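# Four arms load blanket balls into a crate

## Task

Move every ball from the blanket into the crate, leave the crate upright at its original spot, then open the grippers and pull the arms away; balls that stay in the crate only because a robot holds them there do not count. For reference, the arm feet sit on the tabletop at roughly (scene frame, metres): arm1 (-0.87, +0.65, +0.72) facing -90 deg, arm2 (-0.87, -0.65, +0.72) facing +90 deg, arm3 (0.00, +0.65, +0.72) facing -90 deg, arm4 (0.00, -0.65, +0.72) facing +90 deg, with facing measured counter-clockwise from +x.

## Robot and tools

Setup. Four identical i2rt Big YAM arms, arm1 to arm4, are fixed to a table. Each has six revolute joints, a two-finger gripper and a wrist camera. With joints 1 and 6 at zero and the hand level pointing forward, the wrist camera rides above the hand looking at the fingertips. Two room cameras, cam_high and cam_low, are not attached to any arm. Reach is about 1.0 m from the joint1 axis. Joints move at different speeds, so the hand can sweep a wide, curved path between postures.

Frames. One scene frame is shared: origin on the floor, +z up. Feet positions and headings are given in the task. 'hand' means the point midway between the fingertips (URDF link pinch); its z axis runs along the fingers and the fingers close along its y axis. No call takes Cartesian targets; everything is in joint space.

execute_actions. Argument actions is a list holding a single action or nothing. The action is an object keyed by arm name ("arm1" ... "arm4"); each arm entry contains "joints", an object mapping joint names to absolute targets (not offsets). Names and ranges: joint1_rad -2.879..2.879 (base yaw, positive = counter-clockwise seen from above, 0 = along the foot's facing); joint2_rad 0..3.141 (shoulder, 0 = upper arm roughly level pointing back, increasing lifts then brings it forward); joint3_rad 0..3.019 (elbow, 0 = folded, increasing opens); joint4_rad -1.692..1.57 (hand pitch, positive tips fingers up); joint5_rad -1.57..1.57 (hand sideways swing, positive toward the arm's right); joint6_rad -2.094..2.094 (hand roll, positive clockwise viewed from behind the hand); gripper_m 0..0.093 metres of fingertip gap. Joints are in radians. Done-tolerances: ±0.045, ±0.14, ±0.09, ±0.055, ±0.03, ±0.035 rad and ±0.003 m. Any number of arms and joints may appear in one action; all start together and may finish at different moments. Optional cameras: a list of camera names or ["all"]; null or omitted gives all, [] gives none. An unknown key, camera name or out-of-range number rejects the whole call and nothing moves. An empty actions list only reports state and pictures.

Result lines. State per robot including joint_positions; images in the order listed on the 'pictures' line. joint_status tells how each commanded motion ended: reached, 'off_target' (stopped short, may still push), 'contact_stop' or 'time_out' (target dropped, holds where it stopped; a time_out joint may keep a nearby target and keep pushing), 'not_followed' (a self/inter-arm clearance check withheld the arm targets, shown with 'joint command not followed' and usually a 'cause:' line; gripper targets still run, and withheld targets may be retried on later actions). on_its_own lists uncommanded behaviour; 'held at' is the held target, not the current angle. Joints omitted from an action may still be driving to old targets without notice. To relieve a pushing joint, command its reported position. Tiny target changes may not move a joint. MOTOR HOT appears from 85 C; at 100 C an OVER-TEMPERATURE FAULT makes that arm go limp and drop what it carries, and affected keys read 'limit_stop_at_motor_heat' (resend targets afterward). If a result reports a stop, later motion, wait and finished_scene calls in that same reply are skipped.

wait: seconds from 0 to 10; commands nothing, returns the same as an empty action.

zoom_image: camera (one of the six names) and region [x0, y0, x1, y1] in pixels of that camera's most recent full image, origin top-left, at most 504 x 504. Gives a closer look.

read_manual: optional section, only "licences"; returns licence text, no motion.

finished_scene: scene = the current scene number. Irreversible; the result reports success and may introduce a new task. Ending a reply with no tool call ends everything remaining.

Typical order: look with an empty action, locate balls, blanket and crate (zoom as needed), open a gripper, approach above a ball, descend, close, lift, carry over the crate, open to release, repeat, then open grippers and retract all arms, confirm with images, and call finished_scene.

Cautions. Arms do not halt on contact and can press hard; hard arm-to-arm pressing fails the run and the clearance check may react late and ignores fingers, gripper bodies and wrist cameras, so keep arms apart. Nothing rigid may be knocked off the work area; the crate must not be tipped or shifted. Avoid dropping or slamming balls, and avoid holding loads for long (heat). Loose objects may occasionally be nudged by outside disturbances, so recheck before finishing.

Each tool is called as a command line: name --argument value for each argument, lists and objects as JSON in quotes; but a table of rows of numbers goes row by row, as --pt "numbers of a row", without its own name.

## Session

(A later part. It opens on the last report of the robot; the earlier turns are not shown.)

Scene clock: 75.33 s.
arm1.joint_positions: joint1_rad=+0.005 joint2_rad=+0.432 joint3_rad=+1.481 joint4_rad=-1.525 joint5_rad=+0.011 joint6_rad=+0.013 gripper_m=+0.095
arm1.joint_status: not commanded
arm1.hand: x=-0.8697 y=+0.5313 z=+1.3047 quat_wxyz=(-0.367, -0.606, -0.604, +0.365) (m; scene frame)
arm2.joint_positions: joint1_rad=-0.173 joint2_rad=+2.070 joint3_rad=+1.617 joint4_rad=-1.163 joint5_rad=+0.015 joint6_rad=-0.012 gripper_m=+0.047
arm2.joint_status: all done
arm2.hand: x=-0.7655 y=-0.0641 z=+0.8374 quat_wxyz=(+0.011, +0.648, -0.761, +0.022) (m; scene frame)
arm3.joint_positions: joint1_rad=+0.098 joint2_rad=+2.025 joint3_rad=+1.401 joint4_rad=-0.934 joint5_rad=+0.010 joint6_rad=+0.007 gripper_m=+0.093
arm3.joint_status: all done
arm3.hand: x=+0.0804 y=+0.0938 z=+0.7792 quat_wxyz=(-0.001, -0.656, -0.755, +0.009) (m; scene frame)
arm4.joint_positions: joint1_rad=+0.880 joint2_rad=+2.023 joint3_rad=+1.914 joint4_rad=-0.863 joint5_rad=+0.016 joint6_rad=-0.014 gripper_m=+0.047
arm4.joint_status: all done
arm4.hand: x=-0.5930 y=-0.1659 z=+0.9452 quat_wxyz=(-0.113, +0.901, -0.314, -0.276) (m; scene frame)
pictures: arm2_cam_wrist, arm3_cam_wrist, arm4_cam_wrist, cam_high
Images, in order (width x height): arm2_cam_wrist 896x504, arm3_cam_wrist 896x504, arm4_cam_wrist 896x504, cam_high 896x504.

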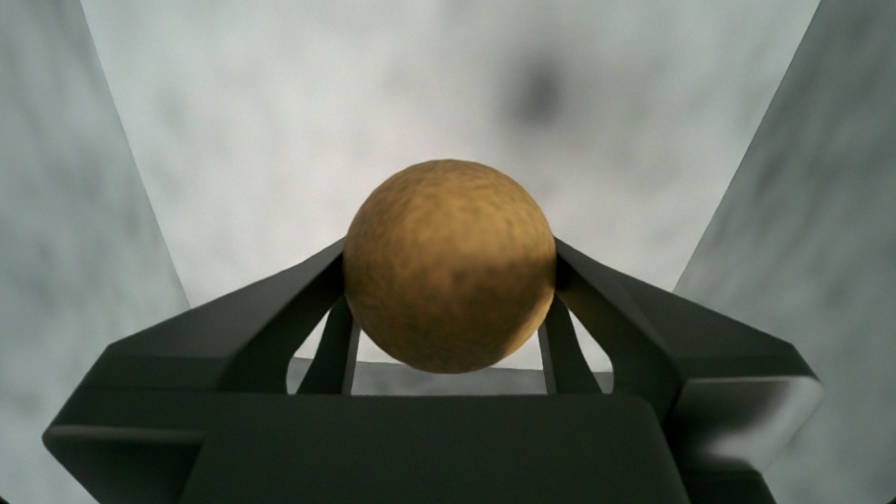

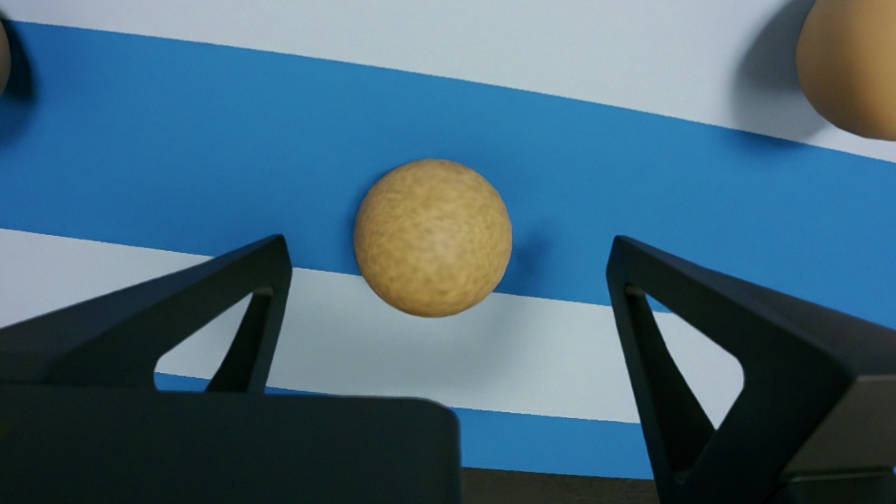

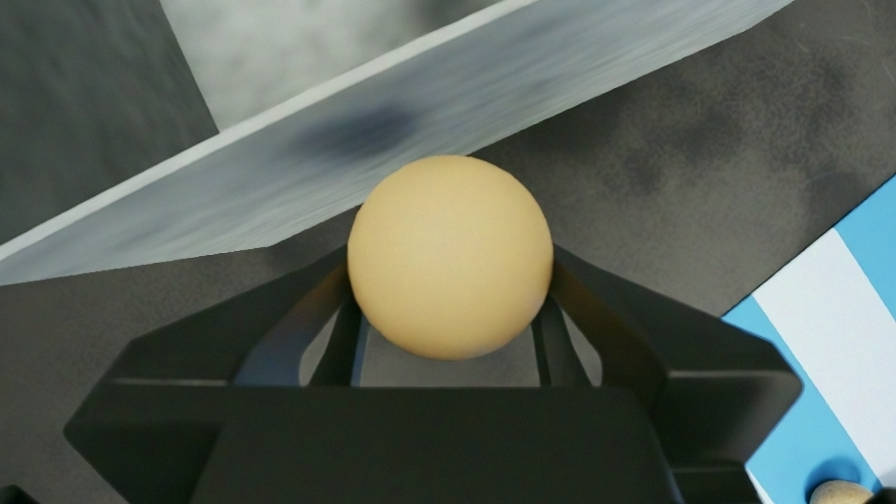

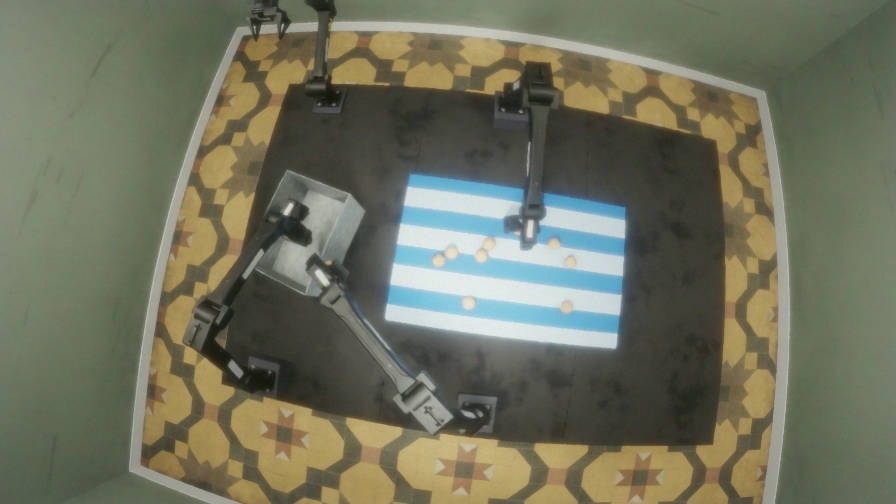

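execute_actions --actions '[{"arm3":{"joints":{"joint2_rad":2.09}},"arm2":{"joints":{"gripper_m":0.07}},"arm4":{"joints":{"joint2_rad":1.4,"joint3_rad":1.5}}}]' --cameras '["arm3_cam_wrist","arm4_cam_wrist","cam_high"]'

Scene clock: 80.17 s.
arm1.joint_positions: joint1_rad=+0.005 joint2_rad=+0.432 joint3_rad=+1.481 joint4_rad=-1.525 joint5_rad=+0.011 joint6_rad=+0.013 gripper_m=+0.095
arm1.joint_status: not commanded
arm1.hand: x=-0.8697 y=+0.5313 z=+1.3047 quat_wxyz=(-0.367, -0.606, -0.604, +0.365) (m; scene frame)
arm2.joint_positions: joint1_rad=-0.173 joint2_rad=+2.070 joint3_rad=+1.617 joint4_rad=-1.163 joint5_rad=+0.015 joint6_rad=-0.012 gripper_m=+0.070
arm2.joint_status: all done
arm2.hand: x=-0.7655 y=-0.0641 z=+0.8374 quat_wxyz=(+0.011, +0.648, -0.761, +0.022) (m; scene frame)
arm3.joint_positions: joint1_rad=+0.098 joint2_rad=+2.096 joint3_rad=+1.401 joint4_rad=-0.934 joint5_rad=+0.010 joint6_rad=+0.007 gripper_m=+0.093
arm3.joint_status: all done
arm3.hand: x=+0.0785 y=+0.1062 z=+0.7413 quat_wxyz=(+0.026, -0.655, -0.755, -0.014) (m; scene frame)
arm4.joint_positions: joint1_rad=+0.880 joint2_rad=+1.386 joint3_rad=+1.509 joint4_rad=-0.860 joint5_rad=+0.016 joint6_rad=-0.014 gripper_m=+0.047
arm4.joint_status: all done
arm4.hand: x=-0.4486 y=-0.2858 z=+1.1446 quat_wxyz=(-0.150, +0.862, -0.301, -0.380) (m; scene frame)
pictures: arm3_cam_wrist, arm4_cam_wrist, cam_high
Images, in order (width x height): arm3_cam_wrist 896x504, arm4_cam_wrist 896x504, cam_high 896x504.

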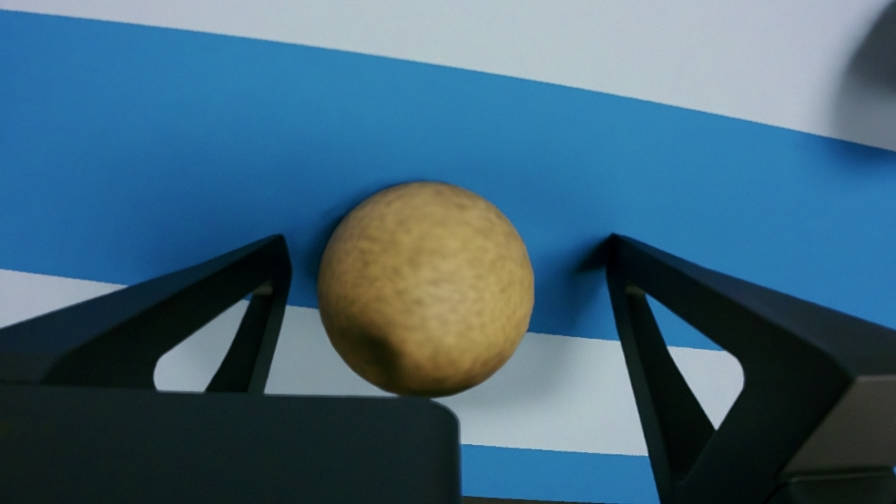

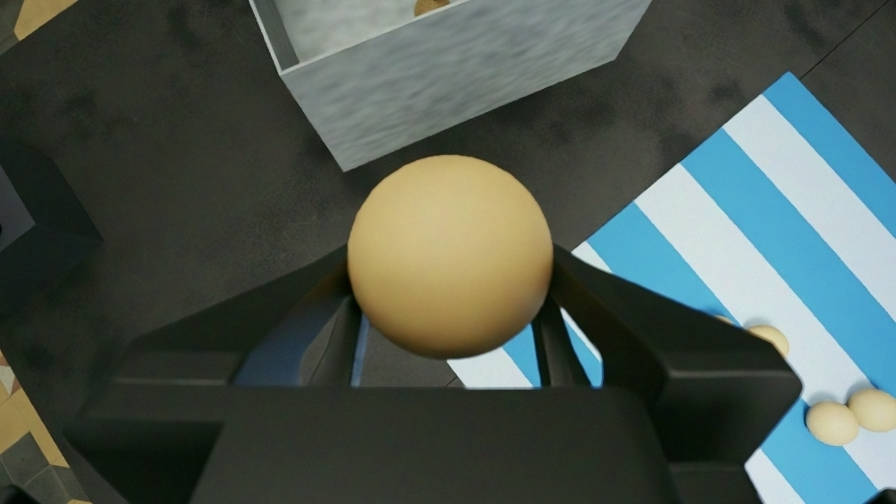

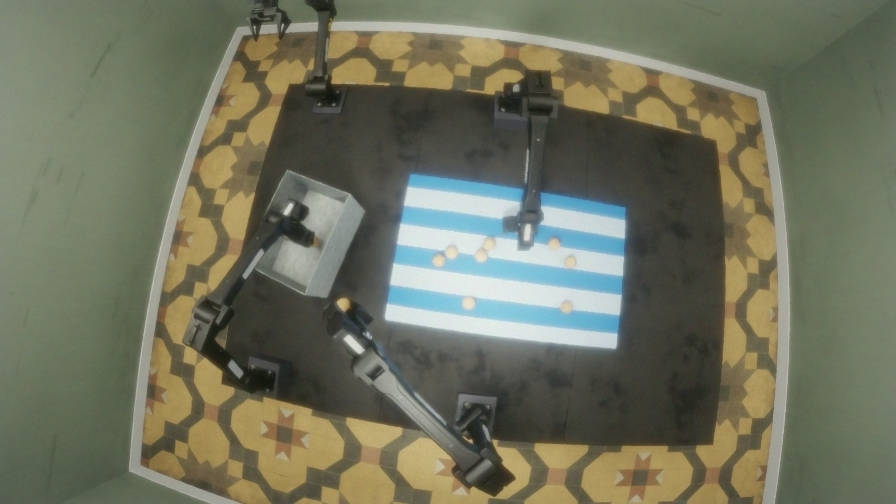

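execute_actions --actions '[{"arm3":{"joints":{"gripper_m":0.04}},"arm2":{"joints":{"gripper_m":0.0,"joint1_rad":-0.3}},"arm4":{"joints":{"joint1_rad":0.4}}}]' --cameras '[]'

execute_actions --actions '[{"arm3":{"joints":{"joint1_rad":-0.5,"joint2_rad":1.3,"joint3_rad":1.5,"joint4_rad":-1.0}},"arm2":{"joints":{"joint1_rad":-0.47}}}]' --cameras '["arm1_cam_wrist","cam_high"]'

Scene clock: 86.13 s.
arm1.joint_positions: joint1_rad=+0.005 joint2_rad=+0.432 joint3_rad=+1.481 joint4_rad=-1.525 joint5_rad=+0.011 joint6_rad=+0.013 gripper_m=+0.095
arm1.joint_status: not commanded
arm1.hand: x=-0.8697 y=+0.5313 z=+1.3047 quat_wxyz=(-0.367, -0.606, -0.604, +0.365) (m; scene frame)
arm2.joint_positions: joint1_rad=-0.304 joint2_rad=+2.070 joint3_rad=+1.617 joint4_rad=-1.163 joint5_rad=+0.014 joint6_rad=-0.012 gripper_m=+0.000
arm2.joint_status: all done
arm2.hand: x=-0.6896 y=-0.0829 z=+0.8378 quat_wxyz=(+0.012, +0.597, -0.802, +0.021) (m; scene frame)
arm3.joint_positions: joint1_rad=+0.098 joint2_rad=+2.096 joint3_rad=+1.401 joint4_rad=-0.934 joint5_rad=+0.011 joint6_rad=+0.007 gripper_m=+0.046
arm3.joint_status: gripper_m off_target (ended at +0.046, target +0.040)
arm3.hand: x=+0.0783 y=+0.1062 z=+0.7413 quat_wxyz=(+0.026, -0.655, -0.755, -0.014) (m; scene frame)
arm4.joint_positions: joint1_rad=+0.395 joint2_rad=+1.386 joint3_rad=+1.509 joint4_rad=-0.860 joint5_rad=+0.016 joint6_rad=-0.014 gripper_m=+0.047
arm4.joint_status: all done
arm4.hand: x=-0.2252 y=-0.1195 z=+1.1468 quat_wxyz=(-0.236, +0.763, -0.499, -0.335) (m; scene frame)
pictures: none
No camera images: the call's "cameras" was empty. Leave "cameras" out to get every camera's image.

Scene clock: 87.80 s.
arm1.joint_positions: joint1_rad=+0.005 joint2_rad=+0.432 joint3_rad=+1.481 joint4_rad=-1.525 joint5_rad=+0.011 joint6_rad=+0.013 gripper_m=+0.095
arm1.joint_status: not commanded
arm1.hand: x=-0.8697 y=+0.5313 z=+1.3047 quat_wxyz=(-0.367, -0.606, -0.604, +0.365) (m; scene frame)
arm2.joint_positions: joint1_rad=-0.478 joint2_rad=+2.070 joint3_rad=+1.617 joint4_rad=-1.163 joint5_rad=+0.010 joint6_rad=-0.017 gripper_m=+0.000
arm2.joint_status: all done
arm2.hand: x=-0.5949 y=-0.1222 z=+0.8384 quat_wxyz=(+0.015, +0.527, -0.849, +0.017) (m; scene frame)
arm3.joint_positions: joint1_rad=-0.503 joint2_rad=+1.307 joint3_rad=+1.478 joint4_rad=-0.992 joint5_rad=+0.017 joint6_rad=+0.008 gripper_m=+0.046
arm3.joint_status: all done
arm3.hand: x=-0.2359 y=+0.1729 z=+1.2065 quat_wxyz=(-0.189, -0.792, -0.488, +0.315) (m; scene frame)
arm4.joint_positions: joint1_rad=+0.395 joint2_rad=+1.386 joint3_rad=+1.509 joint4_rad=-0.860 joint5_rad=+0.016 joint6_rad=-0.014 gripper_m=+0.047
arm4.joint_status: not commanded
arm4.hand: x=-0.2252 y=-0.1195 z=+1.1468 quat_wxyz=(-0.236, +0.763, -0.499, -0.335) (m; scene frame)
pictures: arm1_cam_wrist, cam_high
Images, in order (width x height): arm1_cam_wrist 896x504, cam_high 896x504.

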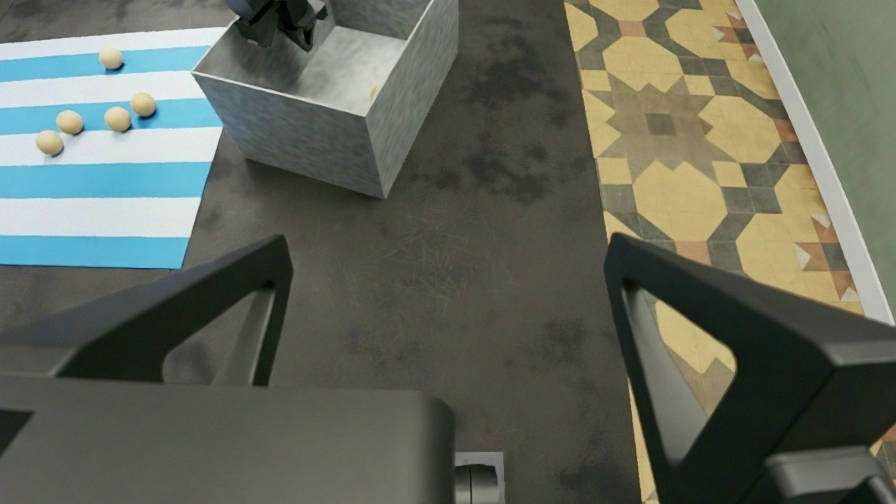

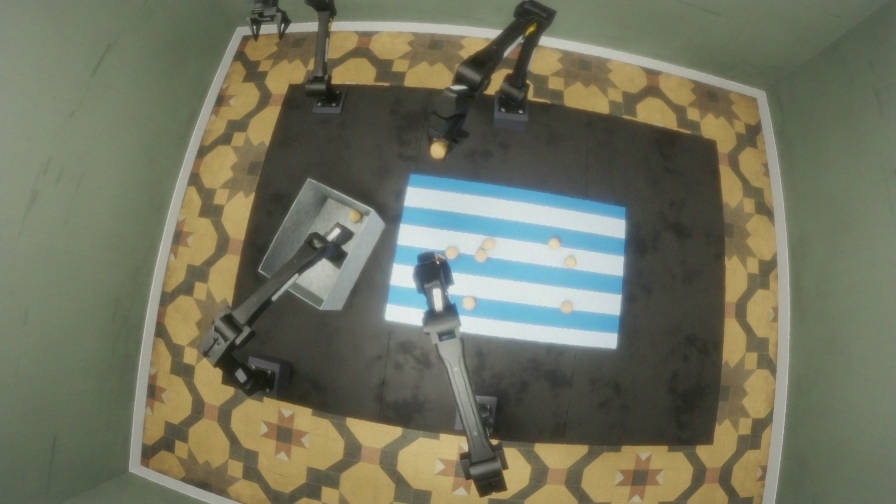

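execute_actions --actions '[{"arm2":{"joints":{"joint1_rad":-0.364,"joint2_rad":2.28,"joint3_rad":2.2,"joint4_rad":-0.97}}}]' --cameras '["arm1_cam_wrist","cam_high"]'

Scene clock: 97.53 s.
arm1.joint_positions: joint1_rad=+0.005 joint2_rad=+0.432 joint3_rad=+1.481 joint4_rad=-1.525 joint5_rad=+0.011 joint6_rad=+0.013 gripper_m=+0.095
arm1.joint_status: not commanded
arm1.hand: x=-0.8697 y=+0.5313 z=+1.3047 quat_wxyz=(-0.367, -0.606, -0.604, +0.365) (m; scene frame)
arm2.joint_positions: joint1_rad=-0.357 joint2_rad=+2.271 joint3_rad=+2.166 joint4_rad=-0.980 joint5_rad=+0.015 joint6_rad=-0.012 gripper_m=+0.000
arm2.joint_status: all done
arm2.hand: x=-0.5843 y=+0.1103 z=+0.9391 quat_wxyz=(-0.204, +0.558, -0.794, -0.128) (m; scene frame)
arm3.joint_positions: joint1_rad=-0.503 joint2_rad=+1.307 joint3_rad=+1.478 joint4_rad=-0.992 joint5_rad=+0.017 joint6_rad=+0.008 gripper_m=+0.046
arm3.joint_status: not commanded
arm3.hand: x=-0.2359 y=+0.1729 z=+1.2065 quat_wxyz=(-0.189, -0.792, -0.488, +0.315) (m; scene frame)
arm4.joint_positions: joint1_rad=+0.395 joint2_rad=+1.386 joint3_rad=+1.509 joint4_rad=-0.860 joint5_rad=+0.016 joint6_rad=-0.014 gripper_m=+0.047
arm4.joint_status: not commanded
arm4.hand: x=-0.2252 y=-0.1195 z=+1.1468 quat_wxyz=(-0.236, +0.763, -0.499, -0.335) (m; scene frame)
pictures: arm1_cam_wrist, cam_high
Images, in order (width x height): arm1_cam_wrist 896x504, cam_high 896x504.

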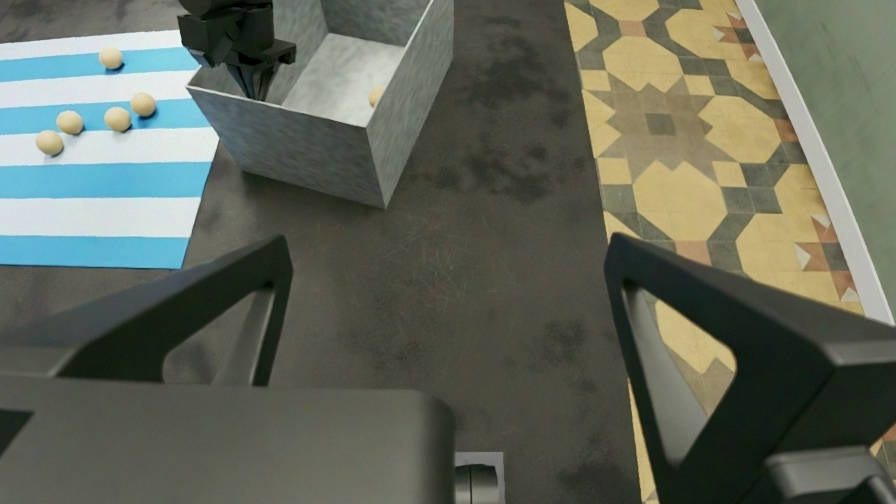

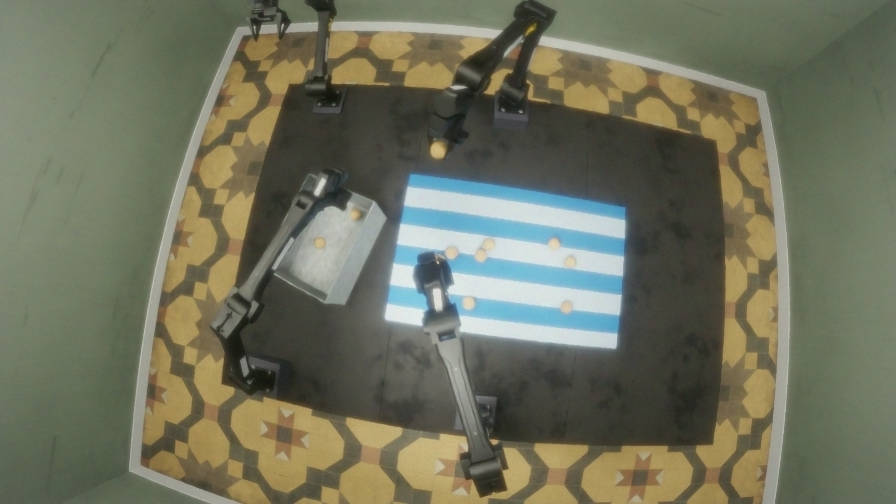

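execute_actions --actions '[{"arm2":{"joints":{"joint1_rad":-0.11,"joint2_rad":2.17,"joint3_rad":1.97,"joint4_rad":-0.90}}}]' --cameras '["arm1_cam_wrist","cam_high"]'

Scene clock: 102.87 s.
arm1.joint_positions: joint1_rad=+0.005 joint2_rad=+0.432 joint3_rad=+1.481 joint4_rad=-1.525 joint5_rad=+0.011 joint6_rad=+0.013 gripper_m=+0.095
arm1.joint_status: not commanded
arm1.hand: x=-0.8697 y=+0.5313 z=+1.3047 quat_wxyz=(-0.367, -0.606, -0.604, +0.365) (m; scene frame)
arm2.joint_positions: joint1_rad=-0.111 joint2_rad=+2.183 joint3_rad=+1.969 joint4_rad=-0.911 joint5_rad=+0.017 joint6_rad=-0.016 gripper_m=+0.000
arm2.joint_status: all done
arm2.hand: x=-0.7821 y=+0.1192 z=+0.9178 quat_wxyz=(-0.173, +0.655, -0.722, -0.138) (m; scene frame)
arm3.joint_positions: joint1_rad=-0.503 joint2_rad=+1.307 joint3_rad=+1.478 joint4_rad=-0.992 joint5_rad=+0.017 joint6_rad=+0.008 gripper_m=+0.046
arm3.joint_status: not commanded
arm3.hand: x=-0.2359 y=+0.1729 z=+1.2065 quat_wxyz=(-0.189, -0.792, -0.488, +0.315) (m; scene frame)
arm4.joint_positions: joint1_rad=+0.395 joint2_rad=+1.386 joint3_rad=+1.509 joint4_rad=-0.860 joint5_rad=+0.016 joint6_rad=-0.014 gripper_m=+0.047
arm4.joint_status: not commanded
arm4.hand: x=-0.2252 y=-0.1195 z=+1.1468 quat_wxyz=(-0.236, +0.763, -0.499, -0.335) (m; scene frame)
pictures: arm1_cam_wrist, cam_high
Images, in order (width x height): arm1_cam_wrist 896x504, cam_high 896x504.

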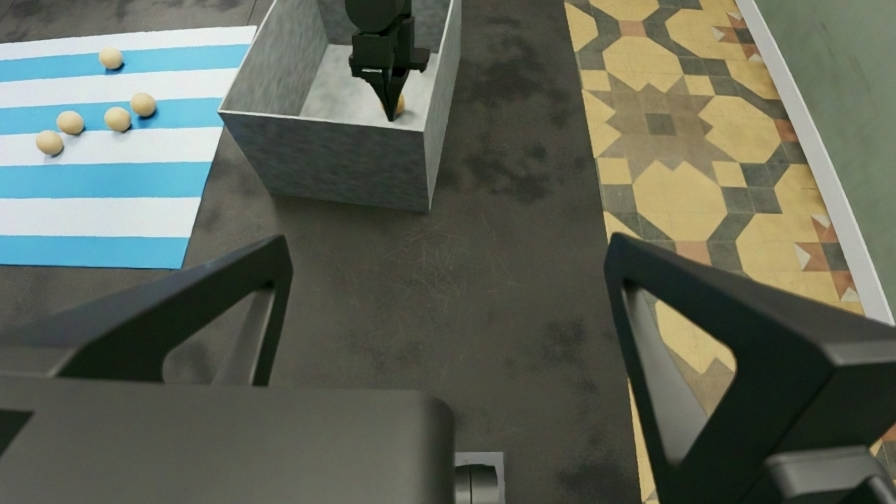

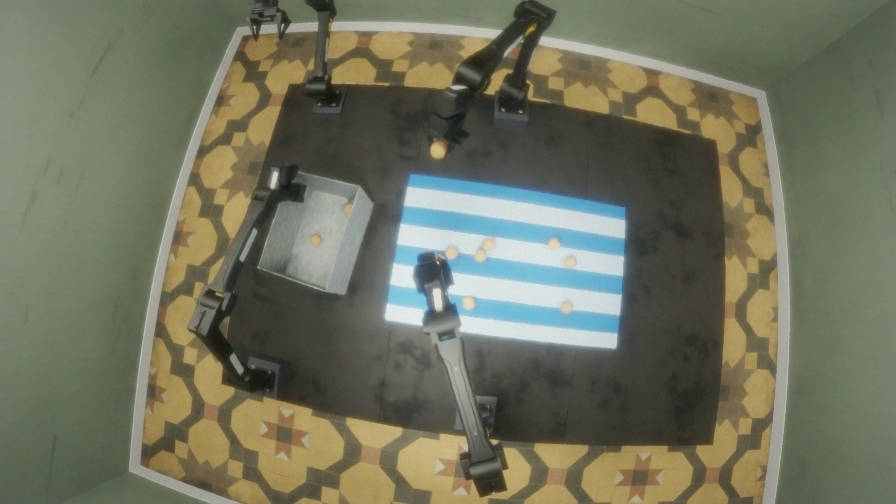

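execute_actions --actions '[{"arm2":{"joints":{"joint1_rad":-0.35,"joint2_rad":2.035,"joint3_rad":1.76,"joint4_rad":-1.283,"joint6_rad":-0.55}},"arm3":{"joints":{"joint1_rad":-0.87}}}]' --cameras '[]'

execute_actions --actions '[{"arm2":{"joints":{"joint1_rad":-0.545}},"arm3":{"joints":{"joint2_rad":2.13,"joint3_rad":2.14,"joint4_rad":-0.753}}}]' --cameras '["arm1_cam_wrist","cam_high","arm3_cam_wrist"]'

Scene clock: 110.47 s.
arm1.joint_positions: joint1_rad=+0.005 joint2_rad=+0.432 joint3_rad=+1.481 joint4_rad=-1.525 joint5_rad=+0.011 joint6_rad=+0.013 gripper_m=+0.095
arm1.joint_status: not commanded
arm1.hand: x=-0.8697 y=+0.5313 z=+1.3047 quat_wxyz=(-0.367, -0.606, -0.604, +0.365) (m; scene frame)
arm2.joint_positions: joint1_rad=-0.343 joint2_rad=+2.049 joint3_rad=+1.758 joint4_rad=-1.274 joint5_rad=+0.016 joint6_rad=-0.541 gripper_m=+0.000
arm2.joint_status: all done
arm2.hand: x=-0.6582 y=-0.0633 z=+0.9005 quat_wxyz=(-0.007, +0.774, -0.633, +0.008) (m; scene frame)
arm3.joint_positions: joint1_rad=-0.876 joint2_rad=+1.307 joint3_rad=+1.478 joint4_rad=-0.992 joint5_rad=+0.015 joint6_rad=+0.008 gripper_m=+0.046
arm3.joint_status: all done
arm3.hand: x=-0.3935 y=+0.2917 z=+1.2065 quat_wxyz=(-0.128, -0.869, -0.332, +0.344) (m; scene frame)
arm4.joint_positions: joint1_rad=+0.395 joint2_rad=+1.386 joint3_rad=+1.509 joint4_rad=-0.860 joint5_rad=+0.016 joint6_rad=-0.014 gripper_m=+0.047
arm4.joint_status: not commanded
arm4.hand: x=-0.2252 y=-0.1195 z=+1.1468 quat_wxyz=(-0.236, +0.763, -0.499, -0.335) (m; scene frame)
pictures: none
No camera images: the call's "cameras" was empty. Leave "cameras" out to get every camera's image.

Scene clock: 112.33 s.
arm1.joint_positions: joint1_rad=+0.005 joint2_rad=+0.432 joint3_rad=+1.481 joint4_rad=-1.525 joint5_rad=+0.011 joint6_rad=+0.013 gripper_m=+0.095
arm1.joint_status: not commanded
arm1.hand: x=-0.8697 y=+0.5313 z=+1.3047 quat_wxyz=(-0.367, -0.606, -0.604, +0.365) (m; scene frame)
arm2.joint_positions: joint1_rad=-0.553 joint2_rad=+2.044 joint3_rad=+1.758 joint4_rad=-1.277 joint5_rad=+0.011 joint6_rad=-0.542 gripper_m=+0.000
arm2.joint_status: all done
arm2.hand: x=-0.5413 y=-0.1207 z=+0.9039 quat_wxyz=(-0.007, +0.703, -0.711, +0.006) (m; scene frame)
arm3.joint_positions: joint1_rad=-0.876 joint2_rad=+2.140 joint3_rad=+2.083 joint4_rad=-0.762 joint5_rad=+0.015 joint6_rad=+0.008 gripper_m=+0.046
arm3.joint_status: all done
arm3.hand: x=-0.6142 y=+0.0886 z=+1.0192 quat_wxyz=(-0.129, -0.869, -0.332, +0.345) (m; scene frame)
arm4.joint_positions: joint1_rad=+0.395 joint2_rad=+1.386 joint3_rad=+1.509 joint4_rad=-0.860 joint5_rad=+0.016 joint6_rad=-0.014 gripper_m=+0.047
arm4.joint_status: not commanded
arm4.hand: x=-0.2252 y=-0.1195 z=+1.1468 quat_wxyz=(-0.236, +0.763, -0.499, -0.335) (m; scene frame)
pictures: arm1_cam_wrist, arm3_cam_wrist, cam_high
Images, in order (width x height): arm1_cam_wrist 896x504, arm3_cam_wrist 896x504, cam_high 896x504.

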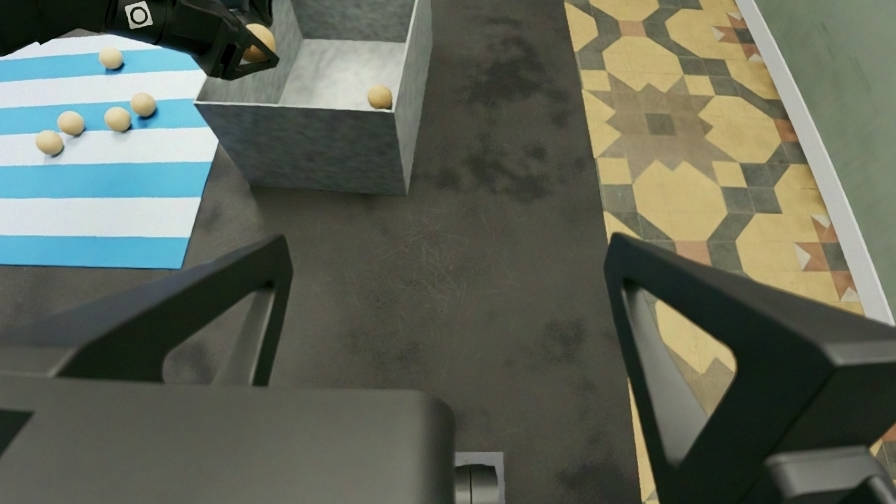

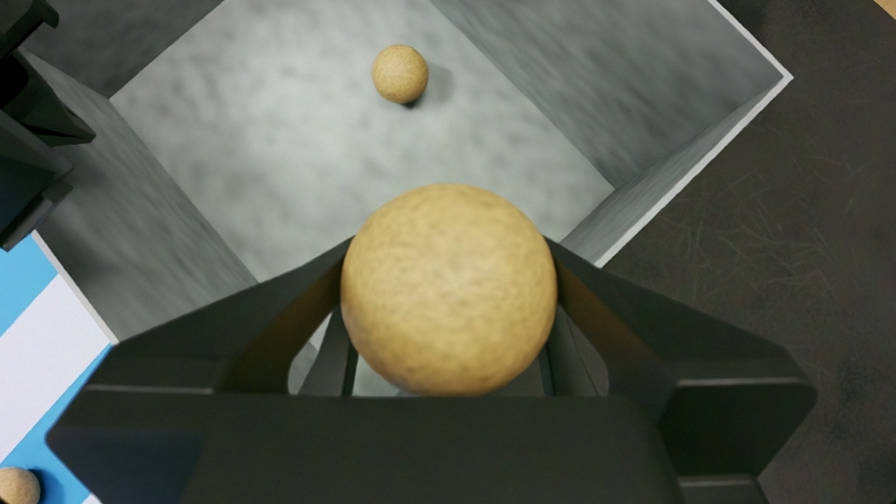

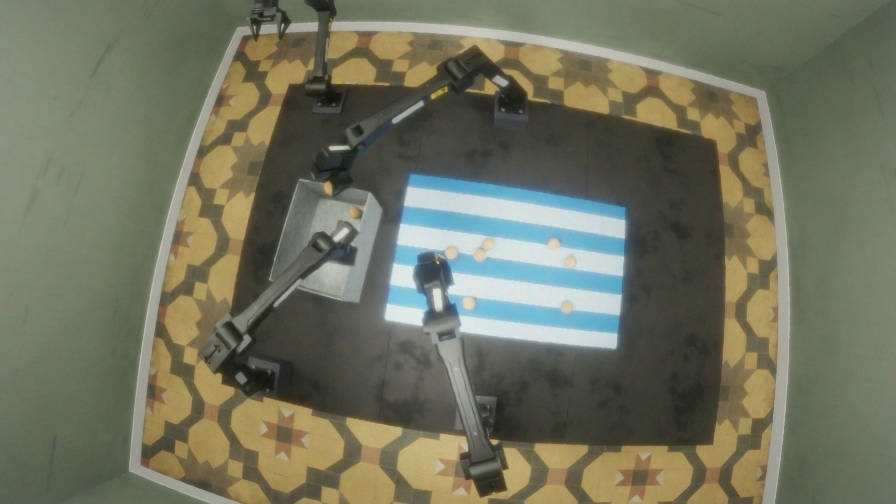

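execute_actions --actions '[{"arm2":{"joints":{"joint1_rad":-0.3,"joint6_rad":0}},"arm3":{"joints":{"gripper_m":0.093}}}]' --cameras '[]'

execute_actions --actions '[{"arm3":{"joints":{"joint1_rad":0.332,"joint2_rad":1.5,"joint3_rad":1.70,"joint4_rad":-1.073}}}]' --cameras '[]'

execute_actions --actions '[{"arm3":{"joints":{"joint2_rad":2.165}},"arm2":{"joints":{"joint1_rad":-0.14,"joint2_rad":2.19,"joint3_rad":2.0,"joint4_rad":-0.90}}}]' --cameras '["arm1_cam_wrist","cam_high","arm3_cam_wrist"]'

Scene clock: 127.37 s.
arm1.joint_positions: joint1_rad=+0.005 joint2_rad=+0.432 joint3_rad=+1.481 joint4_rad=-1.525 joint5_rad=+0.011 joint6_rad=+0.013 gripper_m=+0.095
arm1.joint_status: not commanded
arm1.hand: x=-0.8697 y=+0.5313 z=+1.3047 quat_wxyz=(-0.367, -0.606, -0.604, +0.365) (m; scene frame)
arm2.joint_positions: joint1_rad=-0.306 joint2_rad=+2.044 joint3_rad=+1.758 joint4_rad=-1.277 joint5_rad=+0.014 joint6_rad=-0.009 gripper_m=+0.000
arm2.joint_status: all done
arm2.hand: x=-0.6806 y=-0.0563 z=+0.9032 quat_wxyz=(-0.009, +0.595, -0.804, +0.005) (m; scene frame)
arm3.joint_positions: joint1_rad=-0.876 joint2_rad=+2.140 joint3_rad=+2.083 joint4_rad=-0.762 joint5_rad=+0.015 joint6_rad=+0.008 gripper_m=+0.093
arm3.joint_status: all done
arm3.hand: x=-0.6142 y=+0.0886 z=+1.0192 quat_wxyz=(-0.129, -0.869, -0.332, +0.345) (m; scene frame)
arm4.joint_positions: joint1_rad=+0.395 joint2_rad=+1.386 joint3_rad=+1.509 joint4_rad=-0.860 joint5_rad=+0.016 joint6_rad=-0.014 gripper_m=+0.047
arm4.joint_status: not commanded
arm4.hand: x=-0.2252 y=-0.1195 z=+1.1468 quat_wxyz=(-0.236, +0.763, -0.499, -0.335) (m; scene frame)
pictures: none
No camera images: the call's "cameras" was empty. Leave "cameras" out to get every camera's image.

Scene clock: 129.03 s.
arm1.joint_positions: joint1_rad=+0.005 joint2_rad=+0.432 joint3_rad=+1.481 joint4_rad=-1.525 joint5_rad=+0.011 joint6_rad=+0.013 gripper_m=+0.095
arm1.joint_status: not commanded
arm1.hand: x=-0.8697 y=+0.5313 z=+1.3047 quat_wxyz=(-0.367, -0.606, -0.604, +0.365) (m; scene frame)
arm2.joint_positions: joint1_rad=-0.306 joint2_rad=+2.044 joint3_rad=+1.758 joint4_rad=-1.277 joint5_rad=+0.014 joint6_rad=-0.008 gripper_m=+0.000
arm2.joint_status: not commanded
arm2.hand: x=-0.6806 y=-0.0563 z=+0.9032 quat_wxyz=(-0.009, +0.595, -0.804, +0.005) (m; scene frame)
arm3.joint_positions: joint1_rad=+0.338 joint2_rad=+1.499 joint3_rad=+1.699 joint4_rad=-1.064 joint5_rad=+0.012 joint6_rad=+0.008 gripper_m=+0.093
arm3.joint_status: all done
arm3.hand: x=+0.2233 y=+0.0971 z=+1.2087 quat_wxyz=(-0.284, -0.528, -0.776, +0.197) (m; scene frame)
arm4.joint_positions: joint1_rad=+0.395 joint2_rad=+1.386 joint3_rad=+1.509 joint4_rad=-0.860 joint5_rad=+0.016 joint6_rad=-0.014 gripper_m=+0.047
arm4.joint_status: not commanded
arm4.hand: x=-0.2252 y=-0.1195 z=+1.1468 quat_wxyz=(-0.236, +0.763, -0.499, -0.335) (m; scene frame)
pictures: none
No camera images: the call's "cameras" was empty. Leave "cameras" out to get every camera's image.

Scene clock: 130.63 s.
arm1.joint_positions: joint1_rad=+0.005 joint2_rad=+0.432 joint3_rad=+1.481 joint4_rad=-1.525 joint5_rad=+0.011 joint6_rad=+0.013 gripper_m=+0.095
arm1.joint_status: not commanded
arm1.hand: x=-0.8697 y=+0.5313 z=+1.3047 quat_wxyz=(-0.367, -0.606, -0.604, +0.365) (m; scene frame)
arm2.joint_positions: joint1_rad=-0.136 joint2_rad=+2.167 joint3_rad=+1.960 joint4_rad=-0.913 joint5_rad=+0.018 joint6_rad=-0.008 gripper_m=+0.000
arm2.joint_status: all done
arm2.hand: x=-0.7633 y=+0.1142 z=+0.9255 quat_wxyz=(-0.176, +0.643, -0.732, -0.138) (m; scene frame)
arm3.joint_positions: joint1_rad=+0.338 joint2_rad=+2.171 joint3_rad=+1.675 joint4_rad=-1.067 joint5_rad=+0.012 joint6_rad=+0.008 gripper_m=+0.093
arm3.joint_status: all done
arm3.hand: x=+0.2353 y=+0.0663 z=+0.7838 quat_wxyz=(+0.001, -0.561, -0.828, +0.007) (m; scene frame)
arm4.joint_positions: joint1_rad=+0.395 joint2_rad=+1.386 joint3_rad=+1.509 joint4_rad=-0.860 joint5_rad=+0.016 joint6_rad=-0.014 gripper_m=+0.047
arm4.joint_status: not commanded
arm4.hand: x=-0.2252 y=-0.1195 z=+1.1468 quat_wxyz=(-0.236, +0.763, -0.499, -0.335) (m; scene frame)
pictures: arm1_cam_wrist, arm3_cam_wrist, cam_high
Images, in order (width x height): arm1_cam_wrist 896x504, arm3_cam_wrist 896x504, cam_high 896x504.

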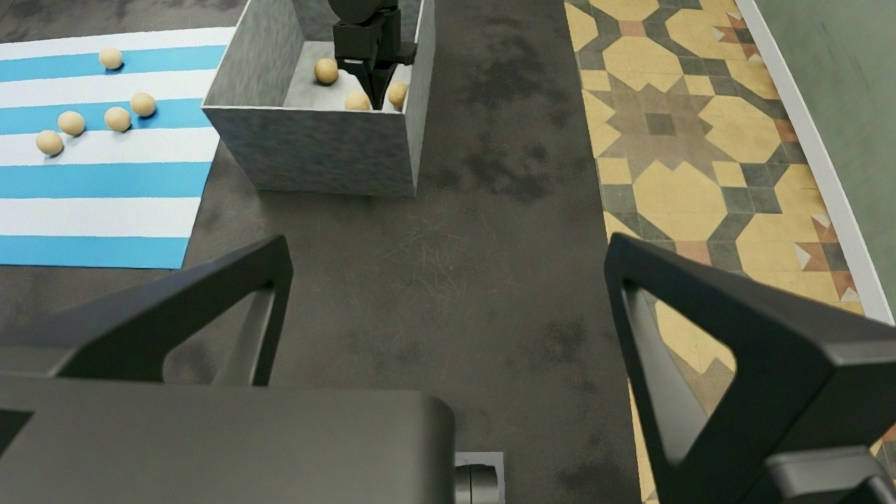

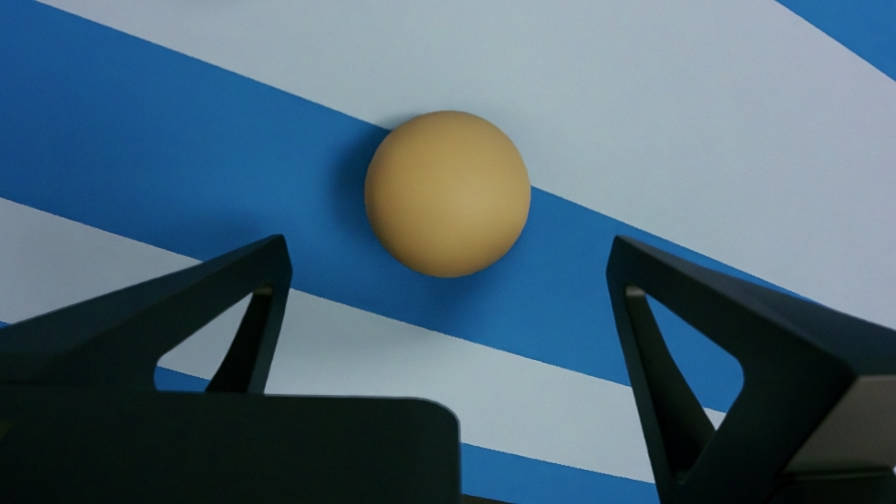

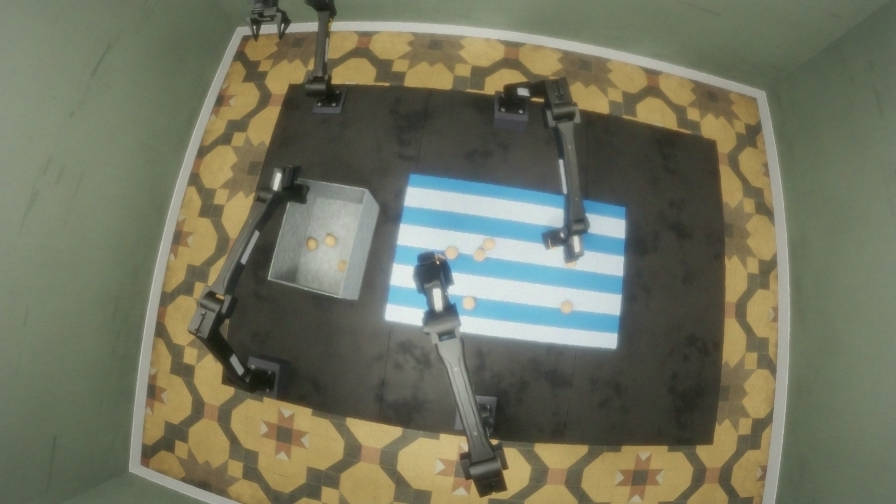

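execute_actions --actions '[{"arm3":{"joints":{"joint2_rad":2.232,"joint4_rad":-1.02}},"arm2":{"joints":{"joint4_rad":-0.77}},"arm4":{"joints":{"joint1_rad":0.886}}}]' --cameras '["arm1_cam_wrist","arm3_cam_wrist"]'

Scene clock: 134.37 s.
arm1.joint_positions: joint1_rad=+0.005 joint2_rad=+0.432 joint3_rad=+1.481 joint4_rad=-1.525 joint5_rad=+0.011 joint6_rad=+0.013 gripper_m=+0.095
arm1.joint_status: not commanded
arm1.hand: x=-0.8697 y=+0.5313 z=+1.3047 quat_wxyz=(-0.367, -0.606, -0.604, +0.365) (m; scene frame)
arm2.joint_positions: joint1_rad=-0.136 joint2_rad=+2.167 joint3_rad=+1.960 joint4_rad=-0.800 joint5_rad=+0.018 joint6_rad=-0.008 gripper_m=+0.000
arm2.joint_status: all done
arm2.hand: x=-0.7601 y=+0.1382 z=+0.9390 quat_wxyz=(-0.217, +0.633, -0.722, -0.174) (m; scene frame)
arm3.joint_positions: joint1_rad=+0.338 joint2_rad=+2.237 joint3_rad=+1.675 joint4_rad=-1.031 joint5_rad=+0.012 joint6_rad=+0.008 gripper_m=+0.093
arm3.joint_status: all done
arm3.hand: x=+0.2343 y=+0.0685 z=+0.7439 quat_wxyz=(+0.013, -0.561, -0.828, -0.001) (m; scene frame)
arm4.joint_positions: joint1_rad=+0.891 joint2_rad=+1.386 joint3_rad=+1.509 joint4_rad=-0.860 joint5_rad=+0.016 joint6_rad=-0.014 gripper_m=+0.047
arm4.joint_status: all done
arm4.hand: x=-0.4524 y=-0.2905 z=+1.1446 quat_wxyz=(-0.148, +0.863, -0.296, -0.380) (m; scene frame)
pictures: arm1_cam_wrist, arm3_cam_wrist
Images, in order (width x height): arm1_cam_wrist 896x504, arm3_cam_wrist 896x504.

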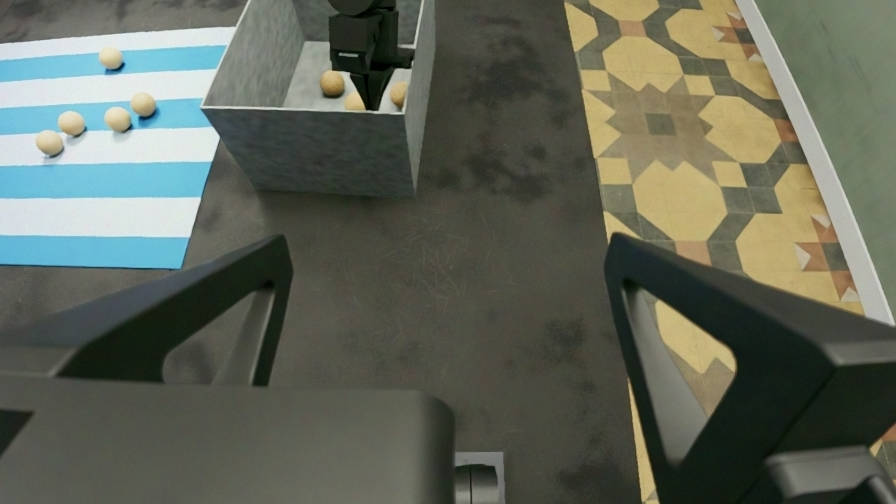

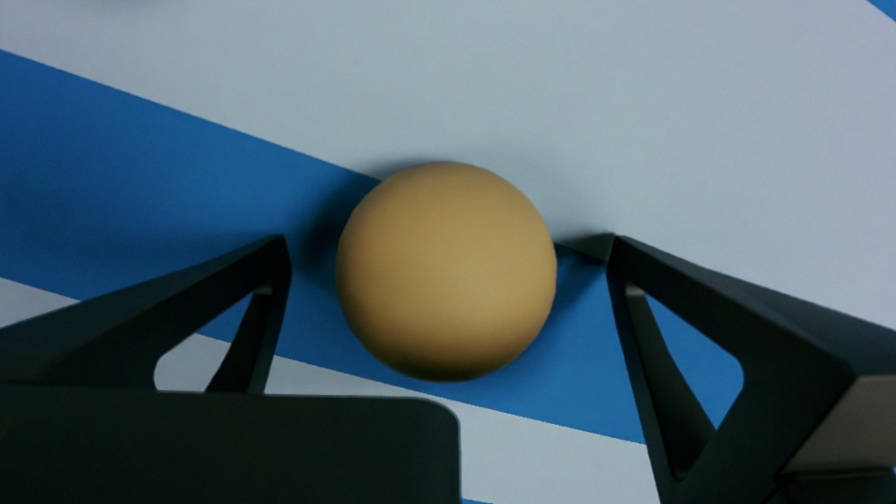

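execute_actions --actions '[{"arm3":{"joints":{"gripper_m":0.04}},"arm2":{"joints":{"joint2_rad":2.245,"joint3_rad":2.09}},"arm4":{"joints":{"joint2_rad":1.92,"joint3_rad":2.03}}}]' --cameras '["arm1_cam_wrist","arm4_cam_wrist"]'

Scene clock: 139.10 s.
arm1.joint_positions: joint1_rad=+0.005 joint2_rad=+0.432 joint3_rad=+1.481 joint4_rad=-1.525 joint5_rad=+0.011 joint6_rad=+0.013 gripper_m=+0.095
arm1.joint_status: not commanded
arm1.hand: x=-0.8697 y=+0.5313 z=+1.3047 quat_wxyz=(-0.367, -0.606, -0.604, +0.365) (m; scene frame)
arm2.joint_positions: joint1_rad=-0.137 joint2_rad=+2.213 joint3_rad=+2.031 joint4_rad=-0.797 joint5_rad=+0.018 joint6_rad=-0.008 gripper_m=+0.000
arm2.joint_status: all done
arm2.hand: x=-0.7562 y=+0.1580 z=+0.9397 quat_wxyz=(-0.228, +0.630, -0.720, -0.183) (m; scene frame)
arm3.joint_positions: joint1_rad=+0.338 joint2_rad=+2.237 joint3_rad=+1.675 joint4_rad=-1.031 joint5_rad=+0.012 joint6_rad=+0.008 gripper_m=+0.047
arm3.joint_status: gripper_m off_target (ended at +0.047, target +0.040)
arm3.hand: x=+0.2343 y=+0.0685 z=+0.7439 quat_wxyz=(+0.013, -0.561, -0.828, -0.001) (m; scene frame)
arm4.joint_positions: joint1_rad=+0.891 joint2_rad=+1.931 joint3_rad=+1.958 joint4_rad=-0.859 joint5_rad=+0.016 joint6_rad=-0.014 gripper_m=+0.047
arm4.joint_status: all done
arm4.hand: x=-0.5978 y=-0.1734 z=+1.0380 quat_wxyz=(-0.134, +0.881, -0.302, -0.339) (m; scene frame)
pictures: arm1_cam_wrist, arm4_cam_wrist
Images, in order (width x height): arm1_cam_wrist 896x504, arm4_cam_wrist 896x504.

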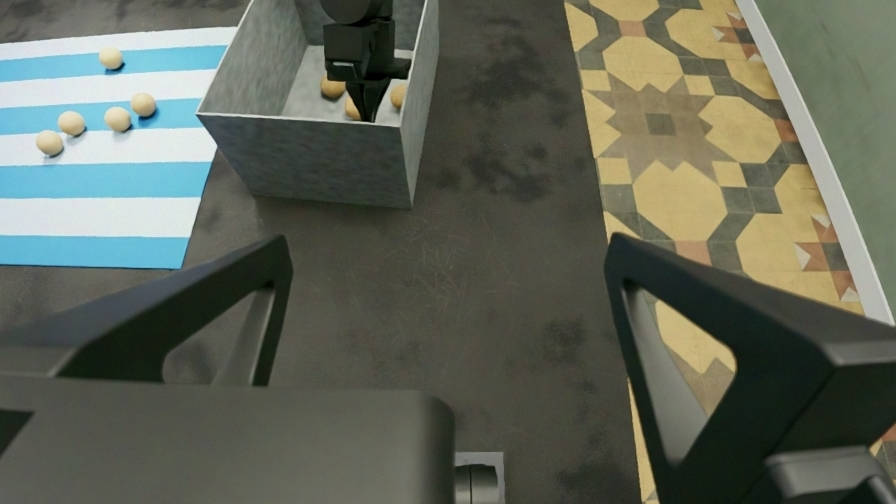

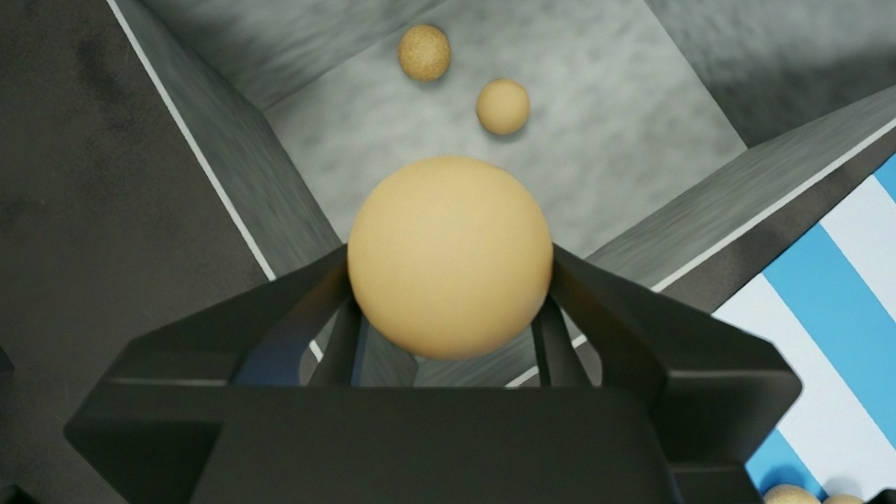

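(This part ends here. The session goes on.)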